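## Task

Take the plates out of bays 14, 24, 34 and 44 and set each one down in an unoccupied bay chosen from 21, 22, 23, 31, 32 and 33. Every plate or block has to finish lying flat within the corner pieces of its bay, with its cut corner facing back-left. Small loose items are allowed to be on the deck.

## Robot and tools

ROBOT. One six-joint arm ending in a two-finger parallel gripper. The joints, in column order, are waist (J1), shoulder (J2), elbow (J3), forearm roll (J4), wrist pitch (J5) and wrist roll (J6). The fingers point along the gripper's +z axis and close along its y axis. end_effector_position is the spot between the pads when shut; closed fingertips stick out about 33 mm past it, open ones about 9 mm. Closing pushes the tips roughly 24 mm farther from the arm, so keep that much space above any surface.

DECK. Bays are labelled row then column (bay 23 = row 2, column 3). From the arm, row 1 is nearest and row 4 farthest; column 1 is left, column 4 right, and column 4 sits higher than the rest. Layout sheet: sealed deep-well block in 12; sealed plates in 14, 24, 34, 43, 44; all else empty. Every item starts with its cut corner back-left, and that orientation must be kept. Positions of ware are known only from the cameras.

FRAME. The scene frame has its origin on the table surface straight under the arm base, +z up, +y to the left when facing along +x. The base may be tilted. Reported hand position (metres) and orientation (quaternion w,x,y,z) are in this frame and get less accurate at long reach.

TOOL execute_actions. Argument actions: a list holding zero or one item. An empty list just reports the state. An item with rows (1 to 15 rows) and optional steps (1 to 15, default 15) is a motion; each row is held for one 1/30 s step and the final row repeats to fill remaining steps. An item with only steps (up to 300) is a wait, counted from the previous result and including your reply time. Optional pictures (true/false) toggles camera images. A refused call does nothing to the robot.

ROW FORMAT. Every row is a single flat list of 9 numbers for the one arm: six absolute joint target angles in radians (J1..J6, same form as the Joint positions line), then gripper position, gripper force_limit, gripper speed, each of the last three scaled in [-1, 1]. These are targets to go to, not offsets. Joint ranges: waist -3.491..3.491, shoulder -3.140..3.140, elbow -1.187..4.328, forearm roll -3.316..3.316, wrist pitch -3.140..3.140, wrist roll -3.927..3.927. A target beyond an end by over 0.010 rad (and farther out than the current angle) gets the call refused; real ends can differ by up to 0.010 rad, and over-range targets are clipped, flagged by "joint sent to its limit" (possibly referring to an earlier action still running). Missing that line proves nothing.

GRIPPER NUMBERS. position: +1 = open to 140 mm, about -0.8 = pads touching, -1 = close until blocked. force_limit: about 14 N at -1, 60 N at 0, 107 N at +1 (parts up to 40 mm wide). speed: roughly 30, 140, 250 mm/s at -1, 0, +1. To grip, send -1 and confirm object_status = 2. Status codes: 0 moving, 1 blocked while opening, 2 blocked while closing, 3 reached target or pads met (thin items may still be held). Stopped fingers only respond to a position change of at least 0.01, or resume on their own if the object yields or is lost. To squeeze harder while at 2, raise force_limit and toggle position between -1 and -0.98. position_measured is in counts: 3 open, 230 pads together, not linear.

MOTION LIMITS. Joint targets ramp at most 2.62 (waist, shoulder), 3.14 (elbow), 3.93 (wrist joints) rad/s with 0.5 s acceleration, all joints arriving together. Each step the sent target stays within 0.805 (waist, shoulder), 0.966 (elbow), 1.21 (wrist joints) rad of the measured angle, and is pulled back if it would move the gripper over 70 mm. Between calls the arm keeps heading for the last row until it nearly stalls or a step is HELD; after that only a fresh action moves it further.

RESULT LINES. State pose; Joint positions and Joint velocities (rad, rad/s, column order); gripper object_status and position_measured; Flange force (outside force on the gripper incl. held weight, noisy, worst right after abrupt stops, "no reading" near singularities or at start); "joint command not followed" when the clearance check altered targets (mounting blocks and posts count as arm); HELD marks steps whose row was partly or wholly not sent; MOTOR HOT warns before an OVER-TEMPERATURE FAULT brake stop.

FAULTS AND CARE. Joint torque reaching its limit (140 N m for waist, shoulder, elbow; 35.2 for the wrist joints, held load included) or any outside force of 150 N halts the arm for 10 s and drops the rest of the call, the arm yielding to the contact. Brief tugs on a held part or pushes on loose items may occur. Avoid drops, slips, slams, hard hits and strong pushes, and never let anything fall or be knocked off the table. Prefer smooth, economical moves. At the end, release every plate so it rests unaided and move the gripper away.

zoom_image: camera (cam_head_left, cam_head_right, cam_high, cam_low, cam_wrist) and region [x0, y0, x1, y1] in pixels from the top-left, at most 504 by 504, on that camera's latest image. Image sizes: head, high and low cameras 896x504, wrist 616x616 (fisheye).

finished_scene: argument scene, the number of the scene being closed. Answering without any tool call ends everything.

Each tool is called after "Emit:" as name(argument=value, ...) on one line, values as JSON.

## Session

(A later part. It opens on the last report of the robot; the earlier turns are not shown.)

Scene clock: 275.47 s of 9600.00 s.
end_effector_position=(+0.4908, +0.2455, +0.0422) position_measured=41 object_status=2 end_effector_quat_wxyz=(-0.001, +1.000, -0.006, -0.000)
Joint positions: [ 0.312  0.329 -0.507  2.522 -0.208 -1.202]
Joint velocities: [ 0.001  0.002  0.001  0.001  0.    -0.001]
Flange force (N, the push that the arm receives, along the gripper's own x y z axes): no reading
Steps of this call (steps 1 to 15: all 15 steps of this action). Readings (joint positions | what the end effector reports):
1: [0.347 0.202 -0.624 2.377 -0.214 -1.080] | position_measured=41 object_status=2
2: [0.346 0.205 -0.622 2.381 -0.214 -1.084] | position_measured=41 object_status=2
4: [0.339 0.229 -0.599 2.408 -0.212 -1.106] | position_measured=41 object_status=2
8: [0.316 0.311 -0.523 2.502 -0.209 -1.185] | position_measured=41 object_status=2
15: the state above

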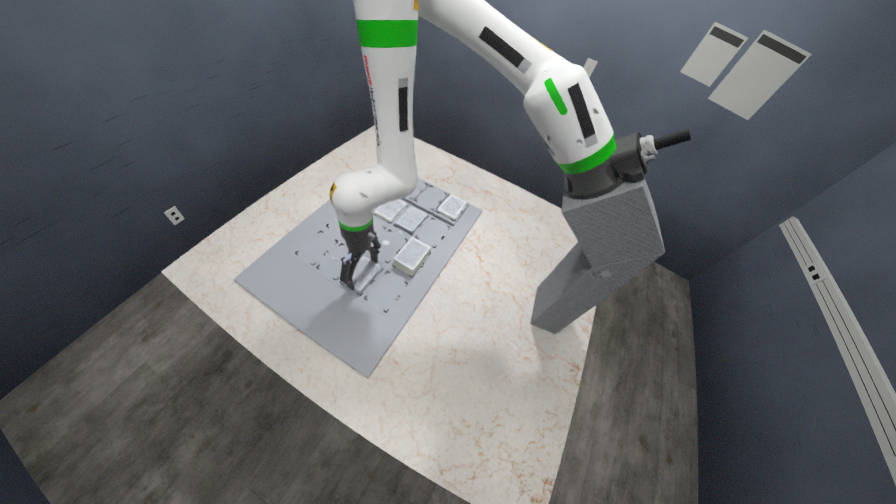

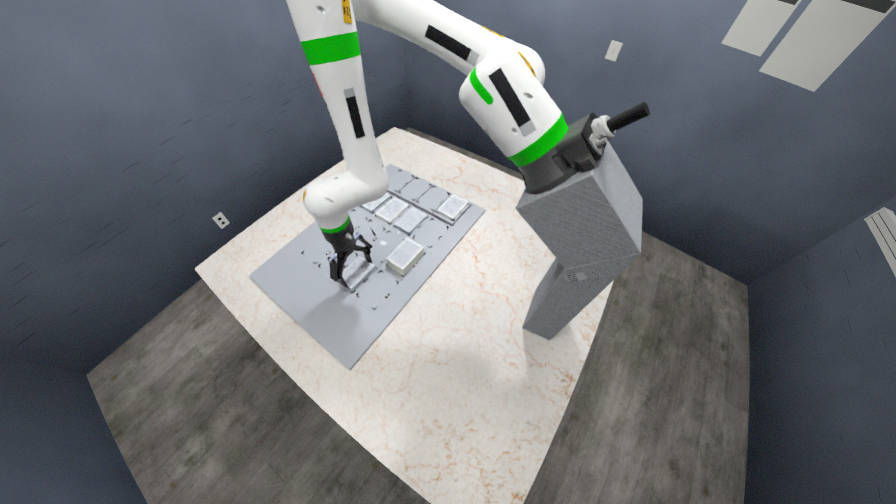

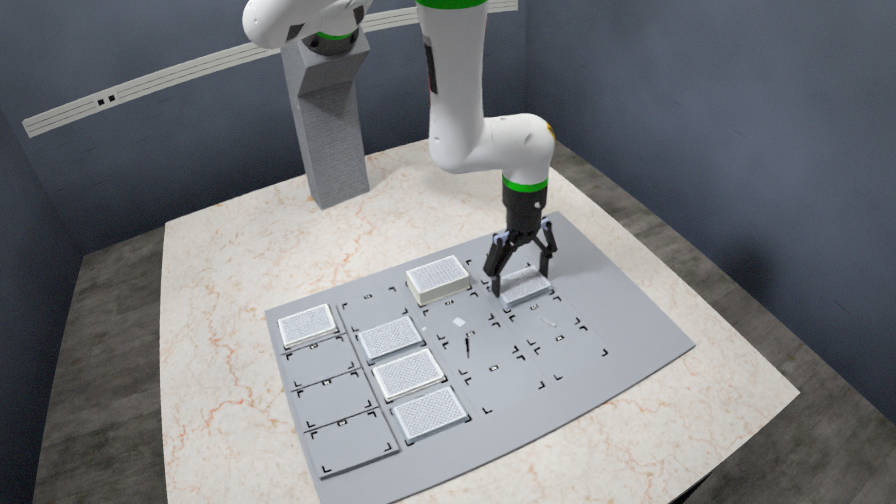

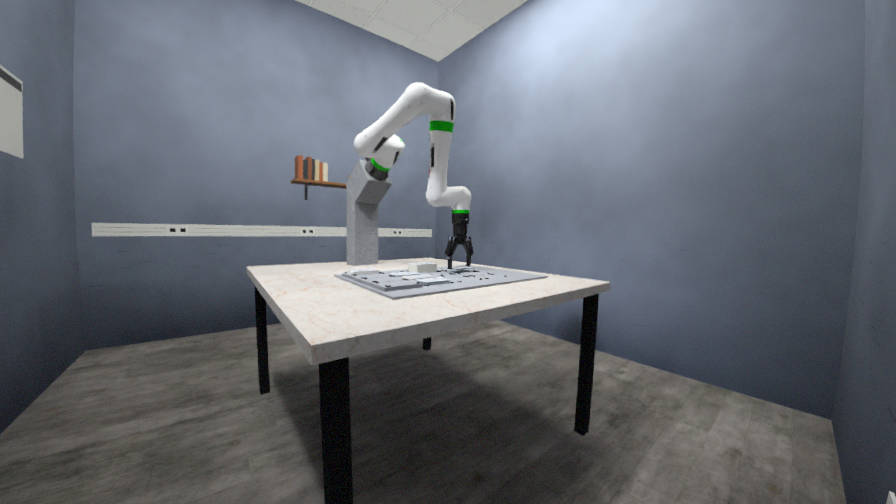

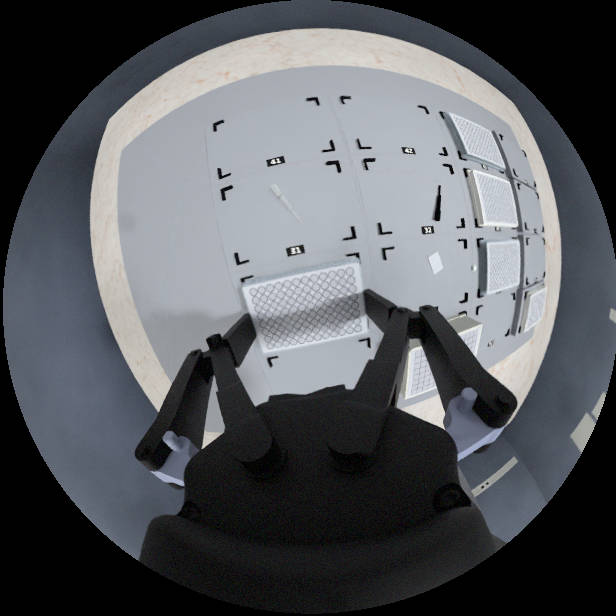

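Emit:
execute_actions(actions=[{"rows":[[0.3075,0.3393,-0.4956,2.5341,-0.2079,-1.2112,-0.98,0,0]],"steps":9}])

Emit:
zoom_image(camera="cam_wrist", region=[225,240,385,370])

Scene clock: 285.43 s of 9600.00 s.
end_effector_position=(+0.4925, +0.2450, +0.0380) position_measured=41 object_status=2 end_effector_quat_wxyz=(-0.000, +1.000, -0.006, +0.001)
Joint positions: [ 0.308  0.339 -0.496  2.534 -0.208 -1.211]
Joint velocities: [ 0.     0.001  0.001  0.002 -0.    -0.001]
Flange force (N, the push that the arm receives, along the gripper's own x y z axes): no reading
Steps of this call (steps 1 to 15: the robot went on to your last target; steps 16 to 90: nothing new was sent; then 6.67 s passed at rest; steps 91 to 99: all 9 steps of this action). Readings (joint positions | what the end effector reports):
91: [0.311 0.329 -0.507 2.523 -0.208 -1.202] | position_measured=41 object_status=2
92: [0.310 0.332 -0.504 2.526 -0.208 -1.205] | position_measured=41 object_status=2
94: [0.308 0.338 -0.498 2.532 -0.208 -1.210] | position_measured=41 object_status=2
98: [0.308 0.339 -0.496 2.534 -0.208 -1.211] | position_measured=41 object_status=2
99: the state above

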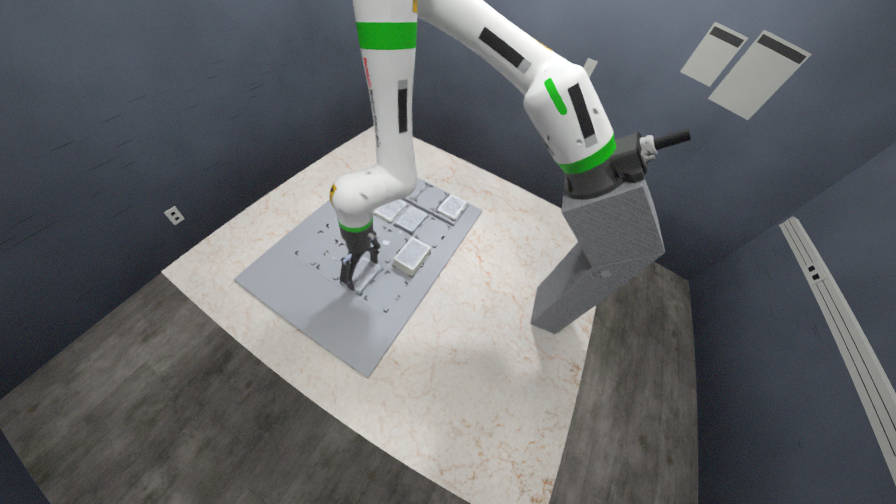

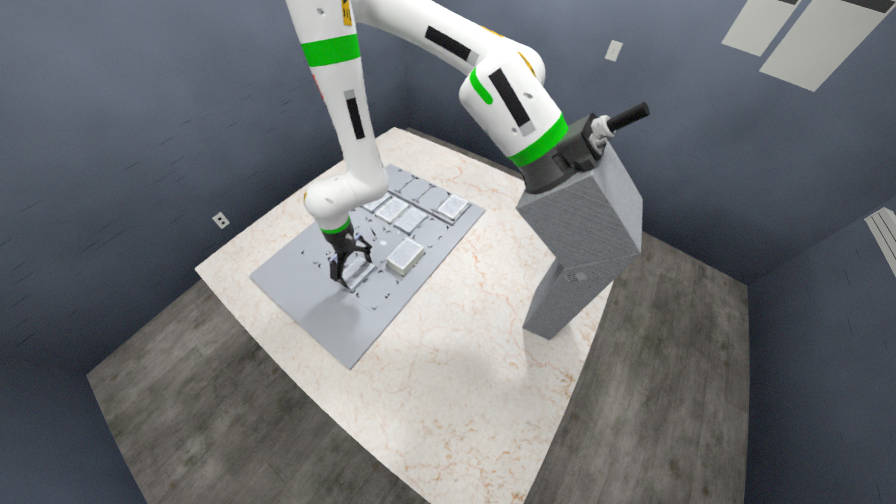

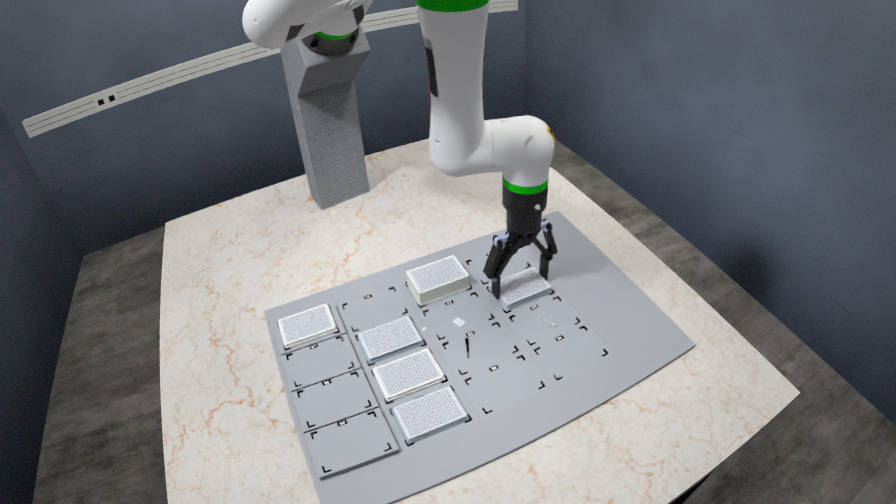

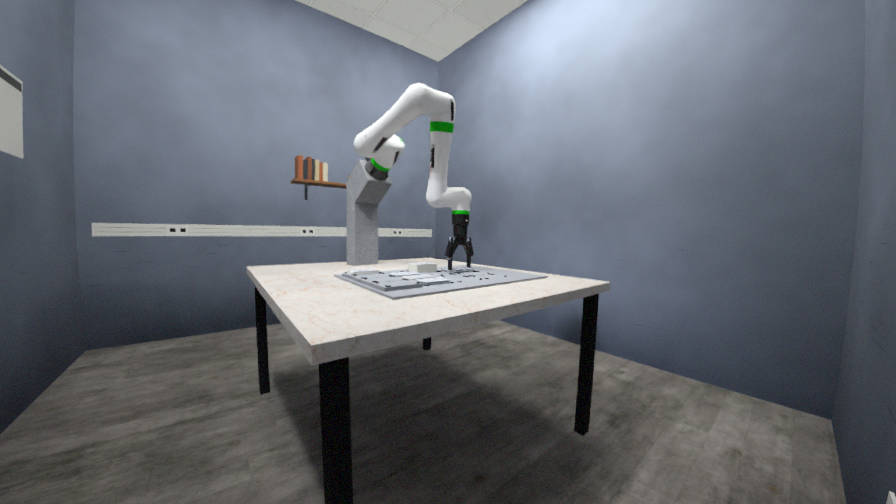

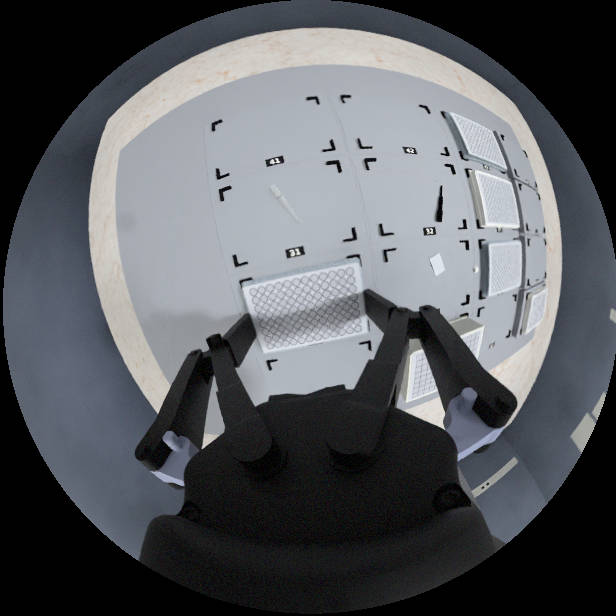

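Region (225, 240, 385, 370) of cam_wrist's 616x616 image, scaled by 3.150, with more detail than that image has; it fills the top 410 rows of this view, and the rest is white.

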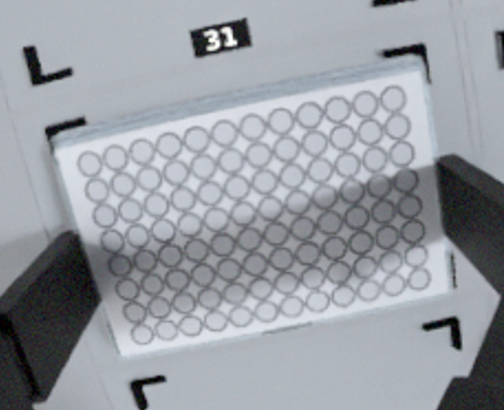

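Emit:
execute_actions(actions=[{"rows":[[0.3046,0.3495,-0.4863,2.5457,-0.2075,-1.221,-0.98,0,0],[0.3046,0.3495,-0.4863,2.5457,-0.2075,-1.221,-0.98,0,0],[0.3046,0.3495,-0.4863,2.5457,-0.2075,-1.221,-0.98,0,0],[0.3046,0.3495,-0.4863,2.5457,-0.2075,-1.221,-0.98,0,0],[0.3046,0.3495,-0.4863,2.5457,-0.2075,-1.221,-0.98,0,0],[0.3046,0.3495,-0.4863,2.5457,-0.2075,-1.221,-0.98,0,0],[0.3046,0.3495,-0.4863,2.5457,-0.2075,-1.221,0.9,0,-0.5]],"steps":13}], pictures=false)

Emit:
execute_actions(actions=[{"rows":[[0.3475,0.2016,-0.6245,2.377,-0.214,-1.08,0.9,0,0]],"steps":11}], pictures=false)

Emit:
execute_actions(actions=[{"rows":[[0.526,0.275,-0.365,1.35,-0.29,0.28,-0.45,0,0]]}], pictures=false)

Emit:
execute_actions(actions=[{"steps":14}], pictures=false)

Emit:
execute_actions(actions=[{"rows":[[0.4867,0.3426,-0.3158,1.464,-0.2586,0.19,-0.45,-1,0]],"steps":13}])

Emit:
zoom_image(camera="cam_high", region=[480,250,600,350])

Scene clock: 311.30 s of 9600.00 s.
end_effector_position=(+0.4923, +0.2448, +0.0339) position_measured=17 object_status=0 end_effector_quat_wxyz=(-0.000, +1.000, -0.006, +0.000)
Joint positions: [ 0.305  0.349 -0.486  2.546 -0.207 -1.221]
Joint velocities: [ 0.001  0.001  0.     0.001 -0.    -0.   ]
Flange force (N, the push that the arm receives, along the gripper's own x y z axes): no reading
Steps of this call (steps 1 to 15: the robot went on to your last target; steps 16 to 90: nothing new was sent; then 22.43 s passed at rest; steps 91 to 103: all 13 steps of this action). Readings (joint positions | what the end effector reports):
91: [0.307 0.340 -0.495 2.534 -0.208 -1.211] | position_measured=41 object_status=2
92: [0.307 0.342 -0.493 2.538 -0.208 -1.214] | position_measured=41 object_status=2
94: [0.305 0.348 -0.488 2.544 -0.208 -1.219] | position_measured=41 object_status=2
98: [0.305 0.349 -0.486 2.546 -0.207 -1.221] | position_measured=41 object_status=0
103: the state above

Scene clock: 311.67 s of 9600.00 s.
end_effector_position=(+0.4870, +0.2427, +0.0906) position_measured=16 object_status=3 end_effector_quat_wxyz=(-0.001, +1.000, -0.006, -0.001)
Joint positions: [ 0.347  0.203 -0.623  2.378 -0.214 -1.081]
Joint velocities: [ 0.018 -0.057 -0.054 -0.067 -0.003  0.057]
Flange force (N, the push that the arm receives, along the gripper's own x y z axes): no reading
Steps of this call (steps 1 to 11: all 11 steps of this action). Readings (joint positions | what the end effector reports):
1: [0.305 0.349 -0.486 2.546 -0.207 -1.221] | position_measured=16 object_status=0
2: [0.305 0.347 -0.488 2.543 -0.207 -1.219] | position_measured=16 object_status=0
4: [0.312 0.325 -0.510 2.517 -0.208 -1.197] | position_measured=16 object_status=0
8: [0.338 0.232 -0.595 2.413 -0.213 -1.110] | position_measured=16 object_status=3
11: the state above

Scene clock: 312.17 s of 9600.00 s.
end_effector_position=(+0.5898, +0.2462, +0.0794) position_measured=118 object_status=0 end_effector_quat_wxyz=(+0.009, +0.993, +0.117, +0.010)
Joint positions: [ 0.459  0.249 -0.461  1.736 -0.261 -0.253]
Joint velocities: [ 0.346  0.134  0.49  -1.964 -0.145  2.724]
Flange force (N, the push that the arm receives, along the gripper's own x y z axes): no reading
Steps of this call (steps 1 to 15: all 15 steps of this action). Readings (joint positions | what the end effector reports):
1: [0.347 0.202 -0.624 2.377 -0.214 -1.080] | position_measured=16 object_status=0
2: [0.348 0.203 -0.623 2.372 -0.214 -1.074] | position_measured=20 object_status=0
4: [0.354 0.206 -0.614 2.342 -0.217 -1.039] | position_measured=35 object_status=0
8: [0.379 0.218 -0.575 2.193 -0.228 -0.863] | position_measured=65 object_status=0
15: the state above

Scene clock: 312.63 s of 9600.00 s.
end_effector_position=(+0.6135, +0.2498, +0.0749) position_measured=186 object_status=0 end_effector_quat_wxyz=(-0.002, +0.978, +0.208, -0.006)
Joint positions: [ 0.526  0.275 -0.365  1.35  -0.29   0.28 ]
Joint velocities: [-0.001  0.     0.001 -0.    -0.001  0.002]
Flange force (N, the push that the arm receives, along the gripper's own x y z axes): no reading
Steps of this call (steps 1 to 14: the robot went on to your last target). Readings (joint positions | what the end effector reports):
1: [0.470 0.253 -0.445 1.671 -0.266 -0.164] | position_measured=126 object_status=0
2: [0.481 0.257 -0.430 1.612 -0.271 -0.082] | position_measured=134 object_status=0
4: [0.498 0.264 -0.405 1.511 -0.278 0.058] | position_measured=149 object_status=0
8: [0.520 0.273 -0.373 1.382 -0.288 0.236] | position_measured=179 object_status=0
14: the state above

Scene clock: 313.07 s of 9600.00 s.
end_effector_position=(+0.6216, +0.2521, +0.0464) position_measured=186 object_status=3 end_effector_quat_wxyz=(-0.001, +0.978, +0.208, -0.000)
Joint positions: [ 0.487  0.342 -0.316  1.464 -0.259  0.19 ]
Joint velocities: [-0.001  0.002  0.     0.    -0.    -0.001]
Flange force (N, the push that the arm receives, along the gripper's own x y z axes): no reading
Steps of this call (steps 1 to 13: all 13 steps of this action). Readings (joint positions | what the end effector reports):
1: [0.526 0.275 -0.365 1.350 -0.290 0.280] | position_measured=186 object_status=3
2: [0.524 0.278 -0.363 1.355 -0.288 0.276] | position_measured=186 object_status=3
4: [0.511 0.299 -0.347 1.391 -0.277 0.247] | position_measured=186 object_status=3
8: [0.488 0.341 -0.317 1.461 -0.259 0.193] | position_measured=186 object_status=3
13: the state above

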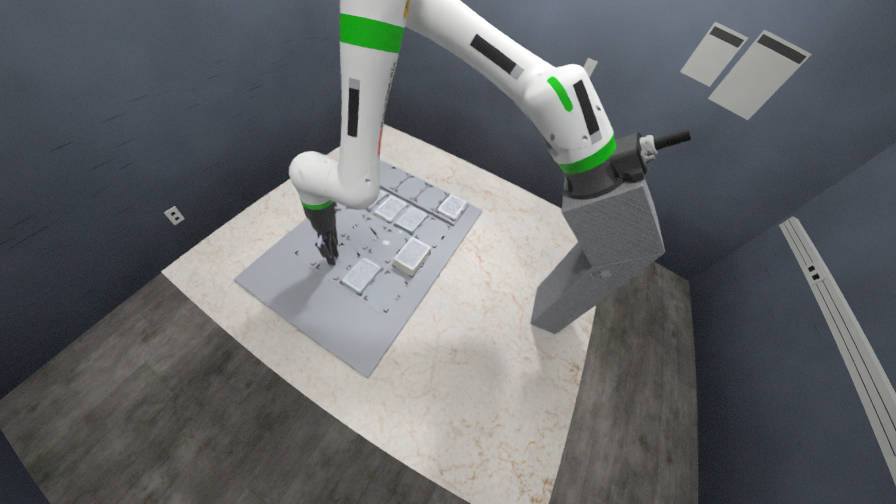

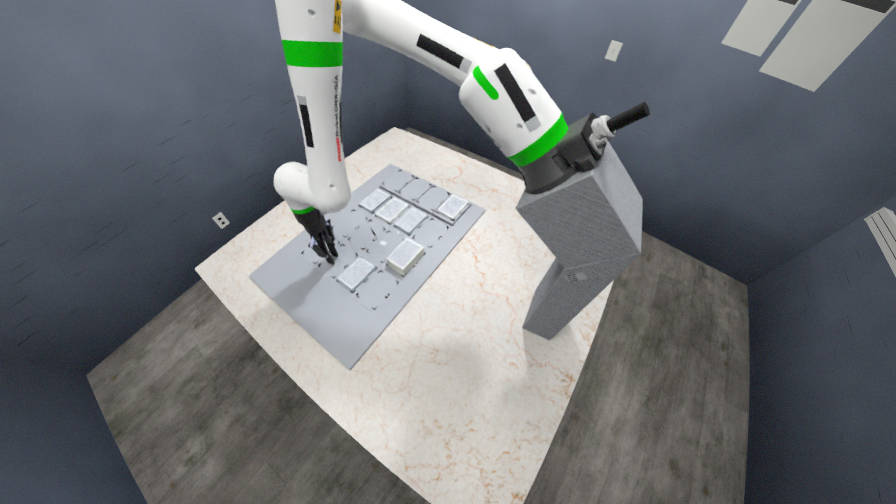

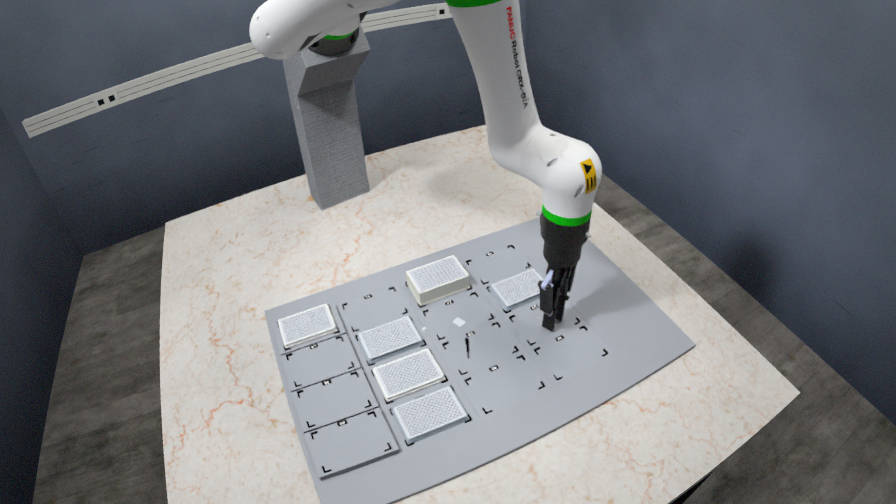

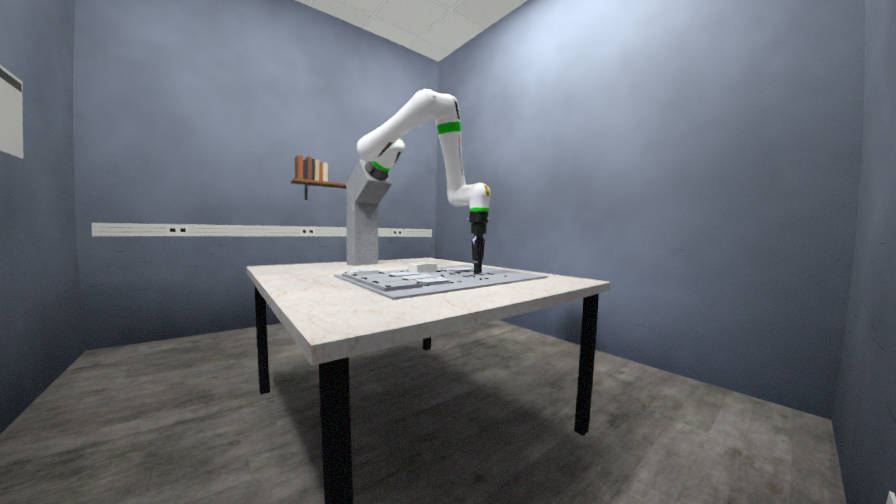

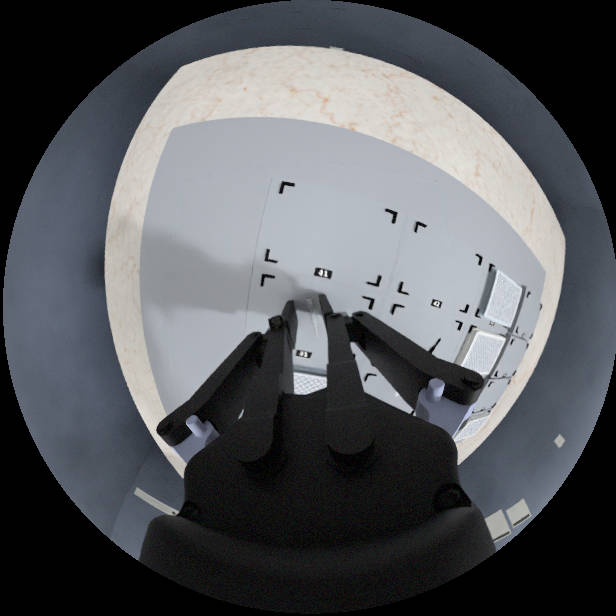

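Region (480, 250, 600, 350) of cam_high's 896x504 image, scaled by 4.200, with more detail than that image has.

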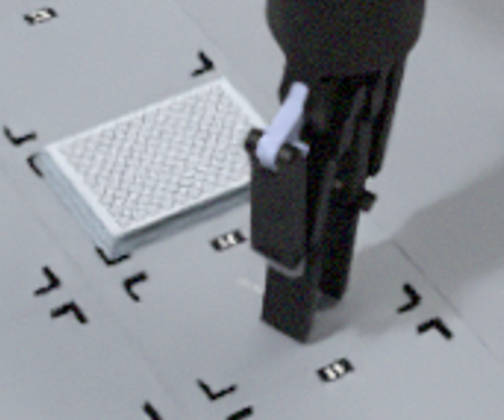

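Emit:
execute_actions(actions=[{"rows":[[0.4854,0.3449,-0.3142,1.468,-0.2576,0.187,-1,-1,-0.4]]}], pictures=false)

Emit:
execute_actions(actions=[{"rows":[[0.526,0.275,-0.365,1.35,-0.29,0.28,-1,-1,0]],"steps":9}], pictures=false)

Emit:
execute_actions(actions=[{"rows":[[0.376,0.274,-0.111,0.57,-0.33,1.8,-1,-1,0]]}], pictures=false)

Emit:
execute_actions(actions=[{"steps":13}], pictures=false)

Emit:
execute_actions(actions=[{"rows":[[0.3668,0.3441,-0.0636,0.5666,-0.3085,1.8,-1,-1,0]],"steps":11}])

Scene clock: 327.20 s of 9600.00 s.
end_effector_position=(+0.6217, +0.2521, +0.0454) position_measured=222 object_status=2 end_effector_quat_wxyz=(-0.001, +0.978, +0.208, -0.000)
Joint positions: [ 0.485  0.345 -0.314  1.468 -0.258  0.187]
Joint velocities: [-0.    -0.     0.    -0.001  0.    -0.   ]
Flange force (N, the push that the arm receives, along the gripper's own x y z axes): no reading
Steps of this call (steps 1 to 15: the robot went on to your last target; steps 16 to 90: nothing new was sent; then 10.63 s passed at rest; steps 91 to 105: all 15 steps of this action). Readings (joint positions | what the end effector reports):
91: [0.487 0.343 -0.316 1.464 -0.259 0.190] | position_measured=186 object_status=0
92: [0.486 0.343 -0.315 1.466 -0.258 0.189] | position_measured=189 object_status=0
94: [0.486 0.345 -0.314 1.467 -0.258 0.188] | position_measured=199 object_status=0
98: [0.485 0.345 -0.314 1.468 -0.258 0.187] | position_measured=220 object_status=0
105: the state above

Scene clock: 327.50 s of 9600.00 s.
end_effector_position=(+0.6137, +0.2499, +0.0746) position_measured=222 object_status=2 end_effector_quat_wxyz=(-0.002, +0.978, +0.208, -0.006)
Joint positions: [ 0.526  0.276 -0.364  1.351 -0.29   0.279]
Joint velocities: [ 0.012 -0.014 -0.015 -0.036 -0.01   0.028]
Flange force (N, the push that the arm receives, along the gripper's own x y z axes): no reading
Steps of this call (steps 1 to 9: all 9 steps of this action). Readings (joint positions | what the end effector reports):
1: [0.485 0.345 -0.314 1.468 -0.258 0.187] | position_measured=222 object_status=2
2: [0.487 0.343 -0.316 1.465 -0.258 0.189] | position_measured=222 object_status=2
4: [0.498 0.323 -0.330 1.431 -0.268 0.217] | position_measured=222 object_status=2
8: [0.525 0.277 -0.363 1.354 -0.289 0.277] | position_measured=222 object_status=2
9: the state above

Scene clock: 328.00 s of 9600.00 s.
end_effector_position=(+0.6784, +0.1608, +0.0741) position_measured=222 object_status=2 end_effector_quat_wxyz=(+0.011, +0.941, +0.339, -0.006)
Joint positions: [ 0.445  0.275 -0.228  0.933 -0.312  1.039]
Joint velocities: [-0.234 -0.001  0.395 -1.222 -0.062  2.566]
Flange force (N, the push that the arm receives, along the gripper's own x y z axes): no reading
Steps of this call (steps 1 to 15: all 15 steps of this action). Readings (joint positions | what the end effector reports):
1: [0.526 0.275 -0.365 1.350 -0.290 0.280] | position_measured=222 object_status=2
2: [0.525 0.275 -0.364 1.347 -0.290 0.286] | position_measured=222 object_status=2
4: [0.520 0.275 -0.355 1.323 -0.291 0.322] | position_measured=222 object_status=2
8: [0.497 0.275 -0.317 1.210 -0.297 0.498] | position_measured=222 object_status=2
15: the state above

Scene clock: 328.43 s of 9600.00 s.
end_effector_position=(+0.7112, +0.1038, +0.0789) position_measured=222 object_status=2 end_effector_quat_wxyz=(+0.002, +0.868, +0.497, +0.002)
Joint positions: [ 0.376  0.274 -0.112  0.572 -0.33   1.796]
Joint velocities: [-0.017 -0.001  0.031 -0.097 -0.004  0.202]
Flange force (N, the push that the arm receives, along the gripper's own x y z axes): no reading
Steps of this call (steps 1 to 13: the robot went on to your last target). Readings (joint positions | what the end effector reports):
1: [0.437 0.275 -0.214 0.891 -0.314 1.127] | position_measured=222 object_status=2
2: [0.428 0.274 -0.200 0.848 -0.316 1.217] | position_measured=222 object_status=2
4: [0.413 0.274 -0.174 0.766 -0.320 1.390] | position_measured=222 object_status=2
8: [0.389 0.274 -0.133 0.640 -0.326 1.654] | position_measured=222 object_status=2
13: the state above

Scene clock: 328.80 s of 9600.00 s.
end_effector_position=(+0.7093, +0.1047, +0.0483) position_measured=222 object_status=2 end_effector_quat_wxyz=(-0.001, +0.869, +0.495, -0.000)
Joint positions: [ 0.367  0.344 -0.064  0.567 -0.309  1.8  ]
Joint velocities: [-0.     0.003  0.002  0.001  0.    -0.   ]
Flange force (N, the push that the arm receives, along the gripper's own x y z axes): no reading
Steps of this call (steps 1 to 11: all 11 steps of this action). Readings (joint positions | what the end effector reports):
1: [0.376 0.274 -0.111 0.570 -0.330 1.799] | position_measured=222 object_status=2
2: [0.376 0.277 -0.108 0.570 -0.329 1.800] | position_measured=222 object_status=2
4: [0.372 0.301 -0.092 0.569 -0.320 1.800] | position_measured=222 object_status=2
8: [0.367 0.343 -0.065 0.567 -0.309 1.800] | position_measured=222 object_status=2
11: the state above

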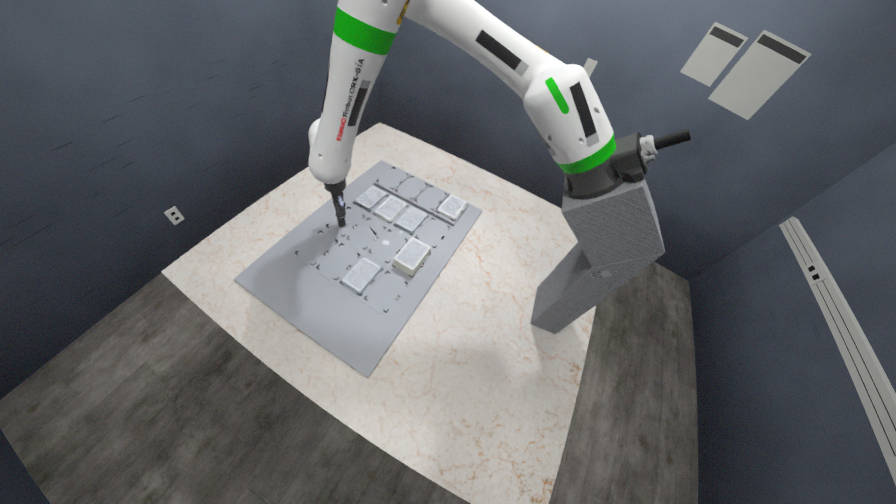

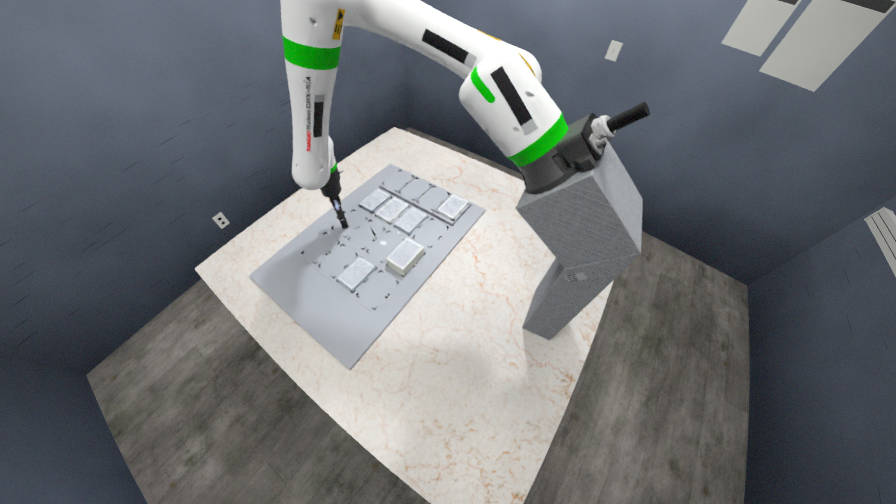

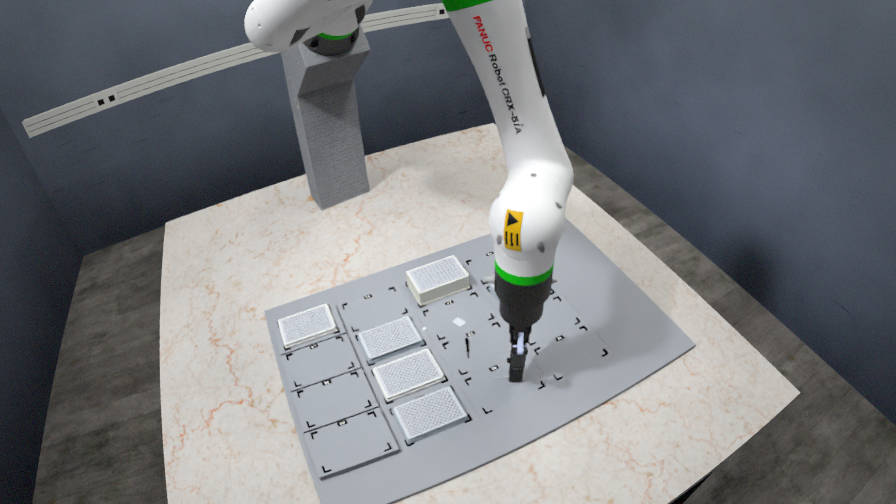

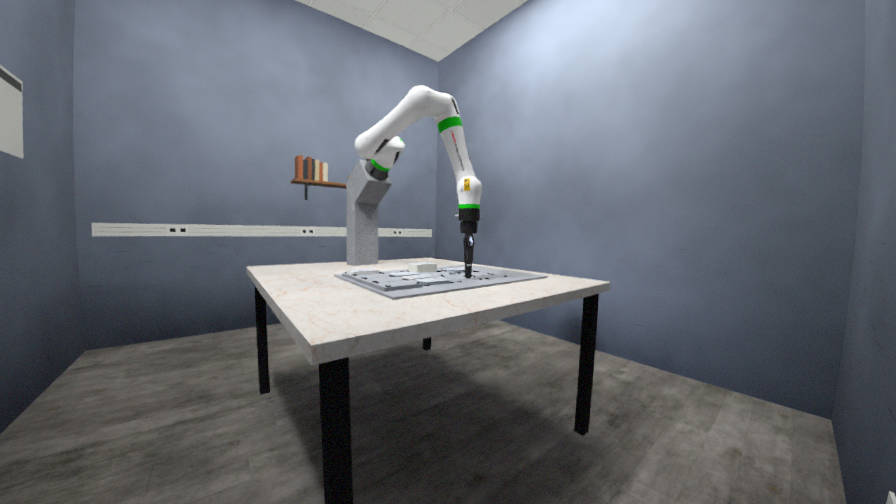

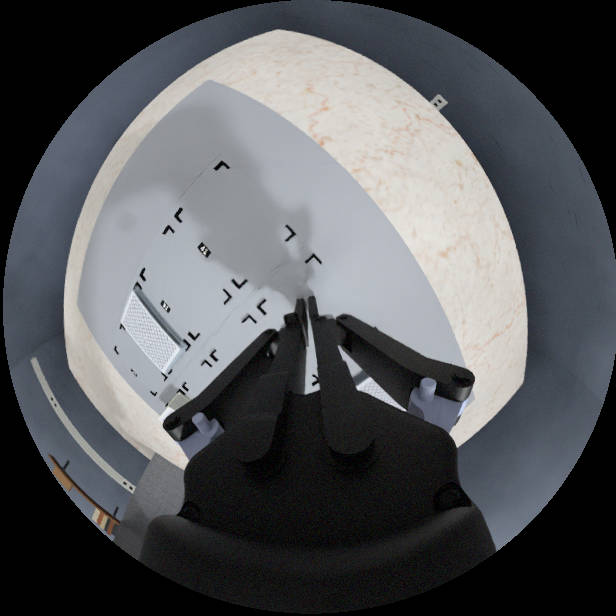

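Emit:
execute_actions(actions=[{"rows":[[0.3664,0.3476,-0.0612,0.5666,-0.3075,1.8,-1,-1,0],[0.3664,0.3476,-0.0612,0.5666,-0.3075,1.8,-1,-1,0],[0.3664,0.3476,-0.0612,0.5666,-0.3075,1.8,1,-1,0],[0.3664,0.3476,-0.0612,0.5666,-0.3075,1.8,1,-1,0],[0.3664,0.3476,-0.0612,0.5666,-0.3075,1.8,1,-1,0],[0.3664,0.3476,-0.0612,0.5666,-0.3075,1.8,1,-1,0],[0.376,0.274,-0.111,0.57,-0.33,1.8,1,0,0.5]]}], pictures=false)

Emit:
execute_actions(actions=[{"rows":[[0.078,0.2,-0.209,-0.251,-0.257,2,1,0,0.5]]}], pictures=false)

Emit:
execute_actions(actions=[{"steps":5}], pictures=false)

Emit:
execute_actions(actions=[{"rows":[[-0.53,0.42,-0.239,-1.349,-0.541,3.213,1,0,0]]}], pictures=false)

Emit:
execute_actions(actions=[{"steps":22}], pictures=false)

Emit:
execute_actions(actions=[{"rows":[[-0.5006,0.5125,-0.1685,-1.4008,-0.5135,3.245,1,0,0]],"steps":13}])

Scene clock: 352.77 s of 9600.00 s.
end_effector_position=(+0.7114, +0.1036, +0.0787) position_measured=113 object_status=0 end_effector_quat_wxyz=(+0.002, +0.867, +0.498, +0.002)
Joint positions: [ 0.376  0.275 -0.11   0.57  -0.33   1.8  ]
Joint velocities: [ 0.003 -0.007 -0.014  0.    -0.007 -0.001]
Flange force (N, the push that the arm receives, along the gripper's own x y z axes): no reading
Steps of this call (steps 1 to 15: the robot went on to your last target; steps 16 to 90: nothing new was sent; then 20.47 s passed at rest; steps 91 to 105: all 15 steps of this action). Readings (joint positions | what the end effector reports):
91: [0.367 0.344 -0.064 0.567 -0.308 1.800] | position_measured=222 object_status=2
92: [0.367 0.345 -0.063 0.567 -0.308 1.800] | position_measured=222 object_status=2
94: [0.366 0.347 -0.062 0.567 -0.308 1.800] | position_measured=222 object_status=0
98: [0.367 0.345 -0.063 0.567 -0.308 1.800] | position_measured=186 object_status=0
105: the state above

Scene clock: 353.27 s of 9600.00 s.
end_effector_position=(+0.6390, -0.0266, +0.0834) position_measured=3 object_status=0 end_effector_quat_wxyz=(-0.006, +0.961, +0.277, -0.011)
Joint positions: [ 0.189  0.228 -0.173  0.056 -0.283  1.925]
Joint velocities: [-0.51  -0.127 -0.168 -1.401  0.12   0.343]
Flange force (N, the push that the arm receives, along the gripper's own x y z axes): no reading
Steps of this call (steps 1 to 15: all 15 steps of this action). Readings (joint positions | what the end effector reports):
1: [0.376 0.274 -0.111 0.570 -0.330 1.800] | position_measured=102 object_status=0
2: [0.374 0.274 -0.112 0.566 -0.329 1.801] | position_measured=92 object_status=0
4: [0.361 0.270 -0.116 0.529 -0.324 1.810] | position_measured=71 object_status=0
8: [0.303 0.256 -0.135 0.371 -0.310 1.849] | position_measured=28 object_status=0
15: the state above

Scene clock: 353.43 s of 9600.00 s.
end_effector_position=(+0.6088, -0.0701, +0.0914) position_measured=3 object_status=3 end_effector_quat_wxyz=(-0.002, +0.985, +0.172, -0.003)
Joint positions: [ 0.107  0.207 -0.2   -0.172 -0.264  1.981]
Joint velocities: [-0.37  -0.093 -0.121 -1.015  0.087  0.247]
Flange force (N, the push that the arm receives, along the gripper's own x y z axes): no reading
Steps of this call (steps 1 to 5: the robot went on to your last target). Readings (joint positions | what the end effector reports):
1: [0.171 0.223 -0.178 0.007 -0.279 1.937] | position_measured=3 object_status=3
2: [0.154 0.219 -0.184 -0.042 -0.275 1.949] | position_measured=3 object_status=3
4: [0.120 0.211 -0.195 -0.134 -0.267 1.971] | position_measured=3 object_status=3
5: the state above

Scene clock: 353.93 s of 9600.00 s.
end_effector_position=(+0.4644, -0.1785, +0.0859) position_measured=3 object_status=3 end_effector_quat_wxyz=(+0.001, +0.995, +0.082, -0.057)
Joint positions: [-0.168  0.289 -0.219 -0.688 -0.373  2.487]
Joint velocities: [-0.71   0.256 -0.039 -1.285 -0.328  1.416]
Flange force (N, the push that the arm receives, along the gripper's own x y z axes): [1.1 -3.5 -2.7]
Steps of this call (steps 1 to 15: all 15 steps of this action). Readings (joint positions | what the end effector reports):
1: [0.095 0.204 -0.203 -0.203 -0.261 1.988] | position_measured=3 object_status=3
2: [0.083 0.204 -0.206 -0.231 -0.261 1.999] | position_measured=3 object_status=3
4: [0.052 0.209 -0.207 -0.288 -0.270 2.043] | position_measured=3 object_status=3
8: [-0.020 0.236 -0.211 -0.419 -0.304 2.192] | position_measured=3 object_status=3
15: the state above

Scene clock: 354.67 s of 9600.00 s.
end_effector_position=(+0.3820, -0.2453, +0.0871) position_measured=3 object_status=3 end_effector_quat_wxyz=(-0.001, +1.000, -0.003, -0.001)
Joint positions: [-0.53   0.42  -0.239 -1.349 -0.541  3.213]
Joint velocities: [-0.001  0.001 -0.    -0.001 -0.001 -0.   ]
Flange force (N, the push that the arm receives, along the gripper's own x y z axes): [-0.3 2.8 -1.8]
Steps of this call (steps 1 to 22: the robot went on to your last target). Readings (joint positions | what the end effector reports):
1: [-0.192 0.298 -0.221 -0.733 -0.384 2.537] | position_measured=3 object_status=3
2: [-0.218 0.307 -0.222 -0.781 -0.396 2.589] | position_measured=3 object_status=3
4: [-0.276 0.328 -0.225 -0.886 -0.423 2.705] | position_measured=3 object_status=3
8: [-0.410 0.377 -0.232 -1.129 -0.485 2.972] | position_measured=3 object_status=3
22: the state above

Scene clock: 355.10 s of 9600.00 s.
end_effector_position=(+0.3839, -0.2463, +0.0471) position_measured=3 object_status=3 end_effector_quat_wxyz=(-0.000, +1.000, -0.006, -0.000)
Joint positions: [-0.501  0.512 -0.169 -1.401 -0.514  3.245]
Joint velocities: [ 0.     0.002  0.002 -0.    -0.     0.001]
Flange force (N, the push that the arm receives, along the gripper's own x y z axes): [2.4 3.2 -3.6]
Steps of this call (steps 1 to 13: all 13 steps of this action). Readings (joint positions | what the end effector reports):
1: [-0.530 0.420 -0.239 -1.349 -0.541 3.213] | position_measured=3 object_status=3
2: [-0.529 0.424 -0.237 -1.351 -0.540 3.214] | position_measured=3 object_status=3
4: [-0.521 0.447 -0.218 -1.364 -0.531 3.223] | position_measured=3 object_status=3
8: [-0.502 0.508 -0.172 -1.398 -0.515 3.243] | position_measured=3 object_status=3
13: the state above

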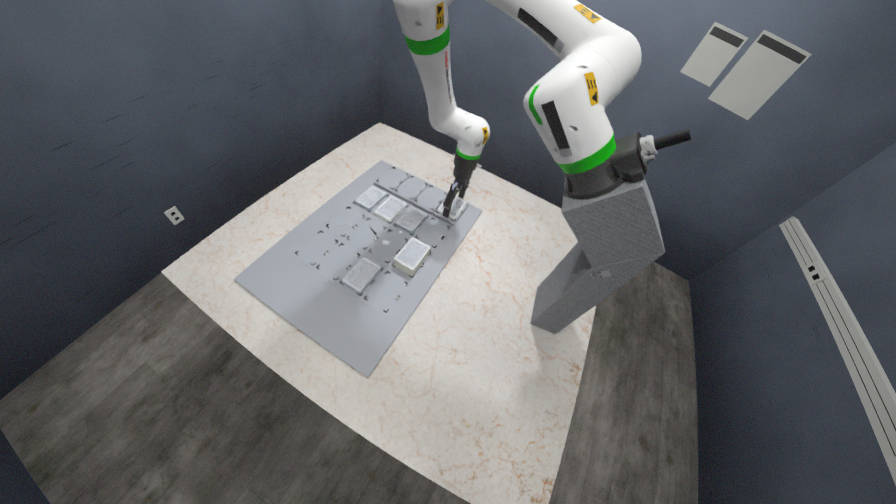

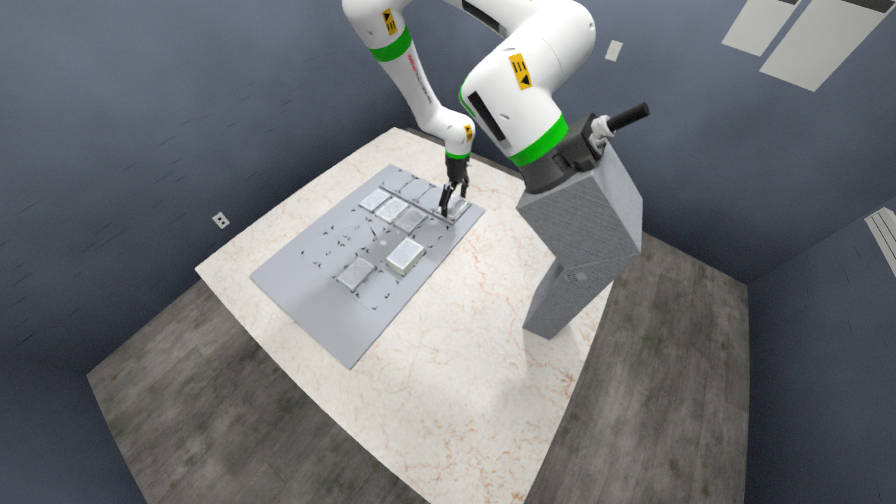

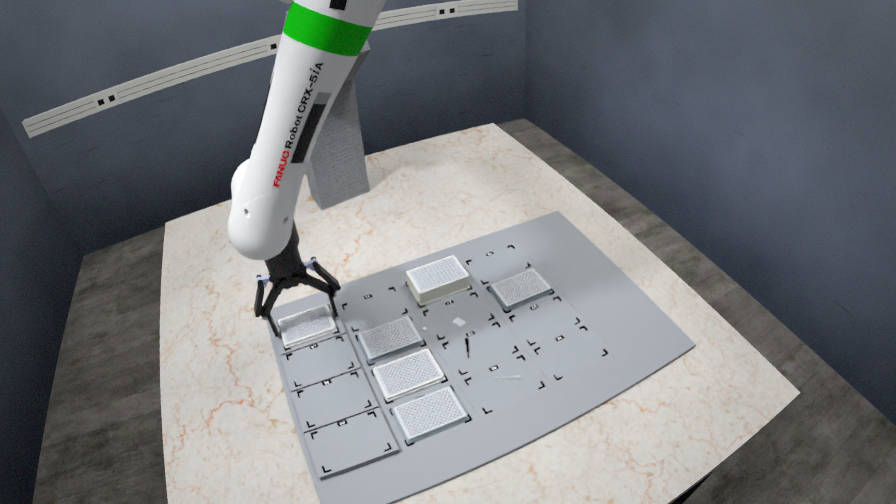

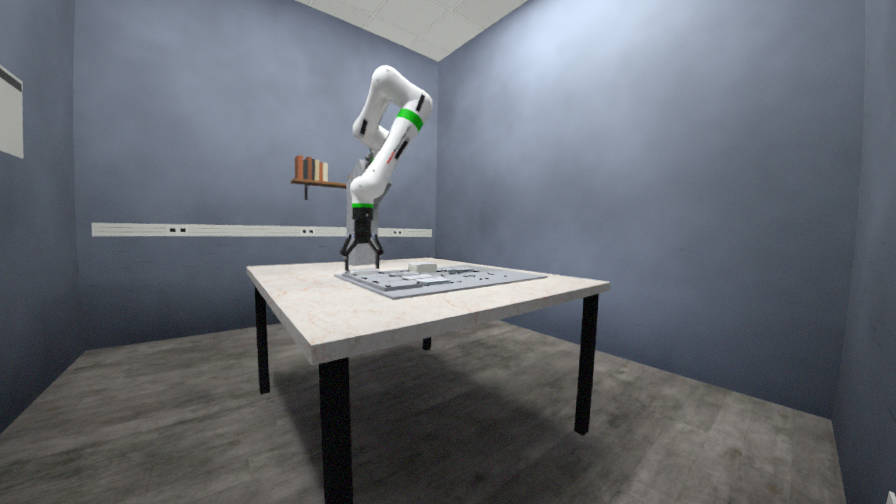

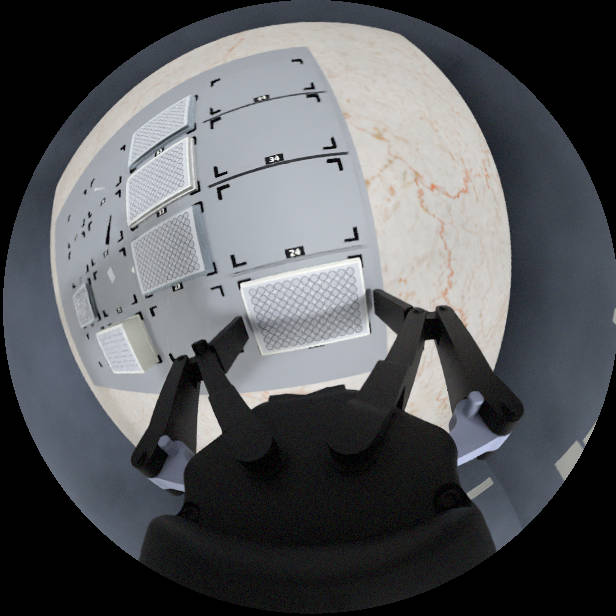

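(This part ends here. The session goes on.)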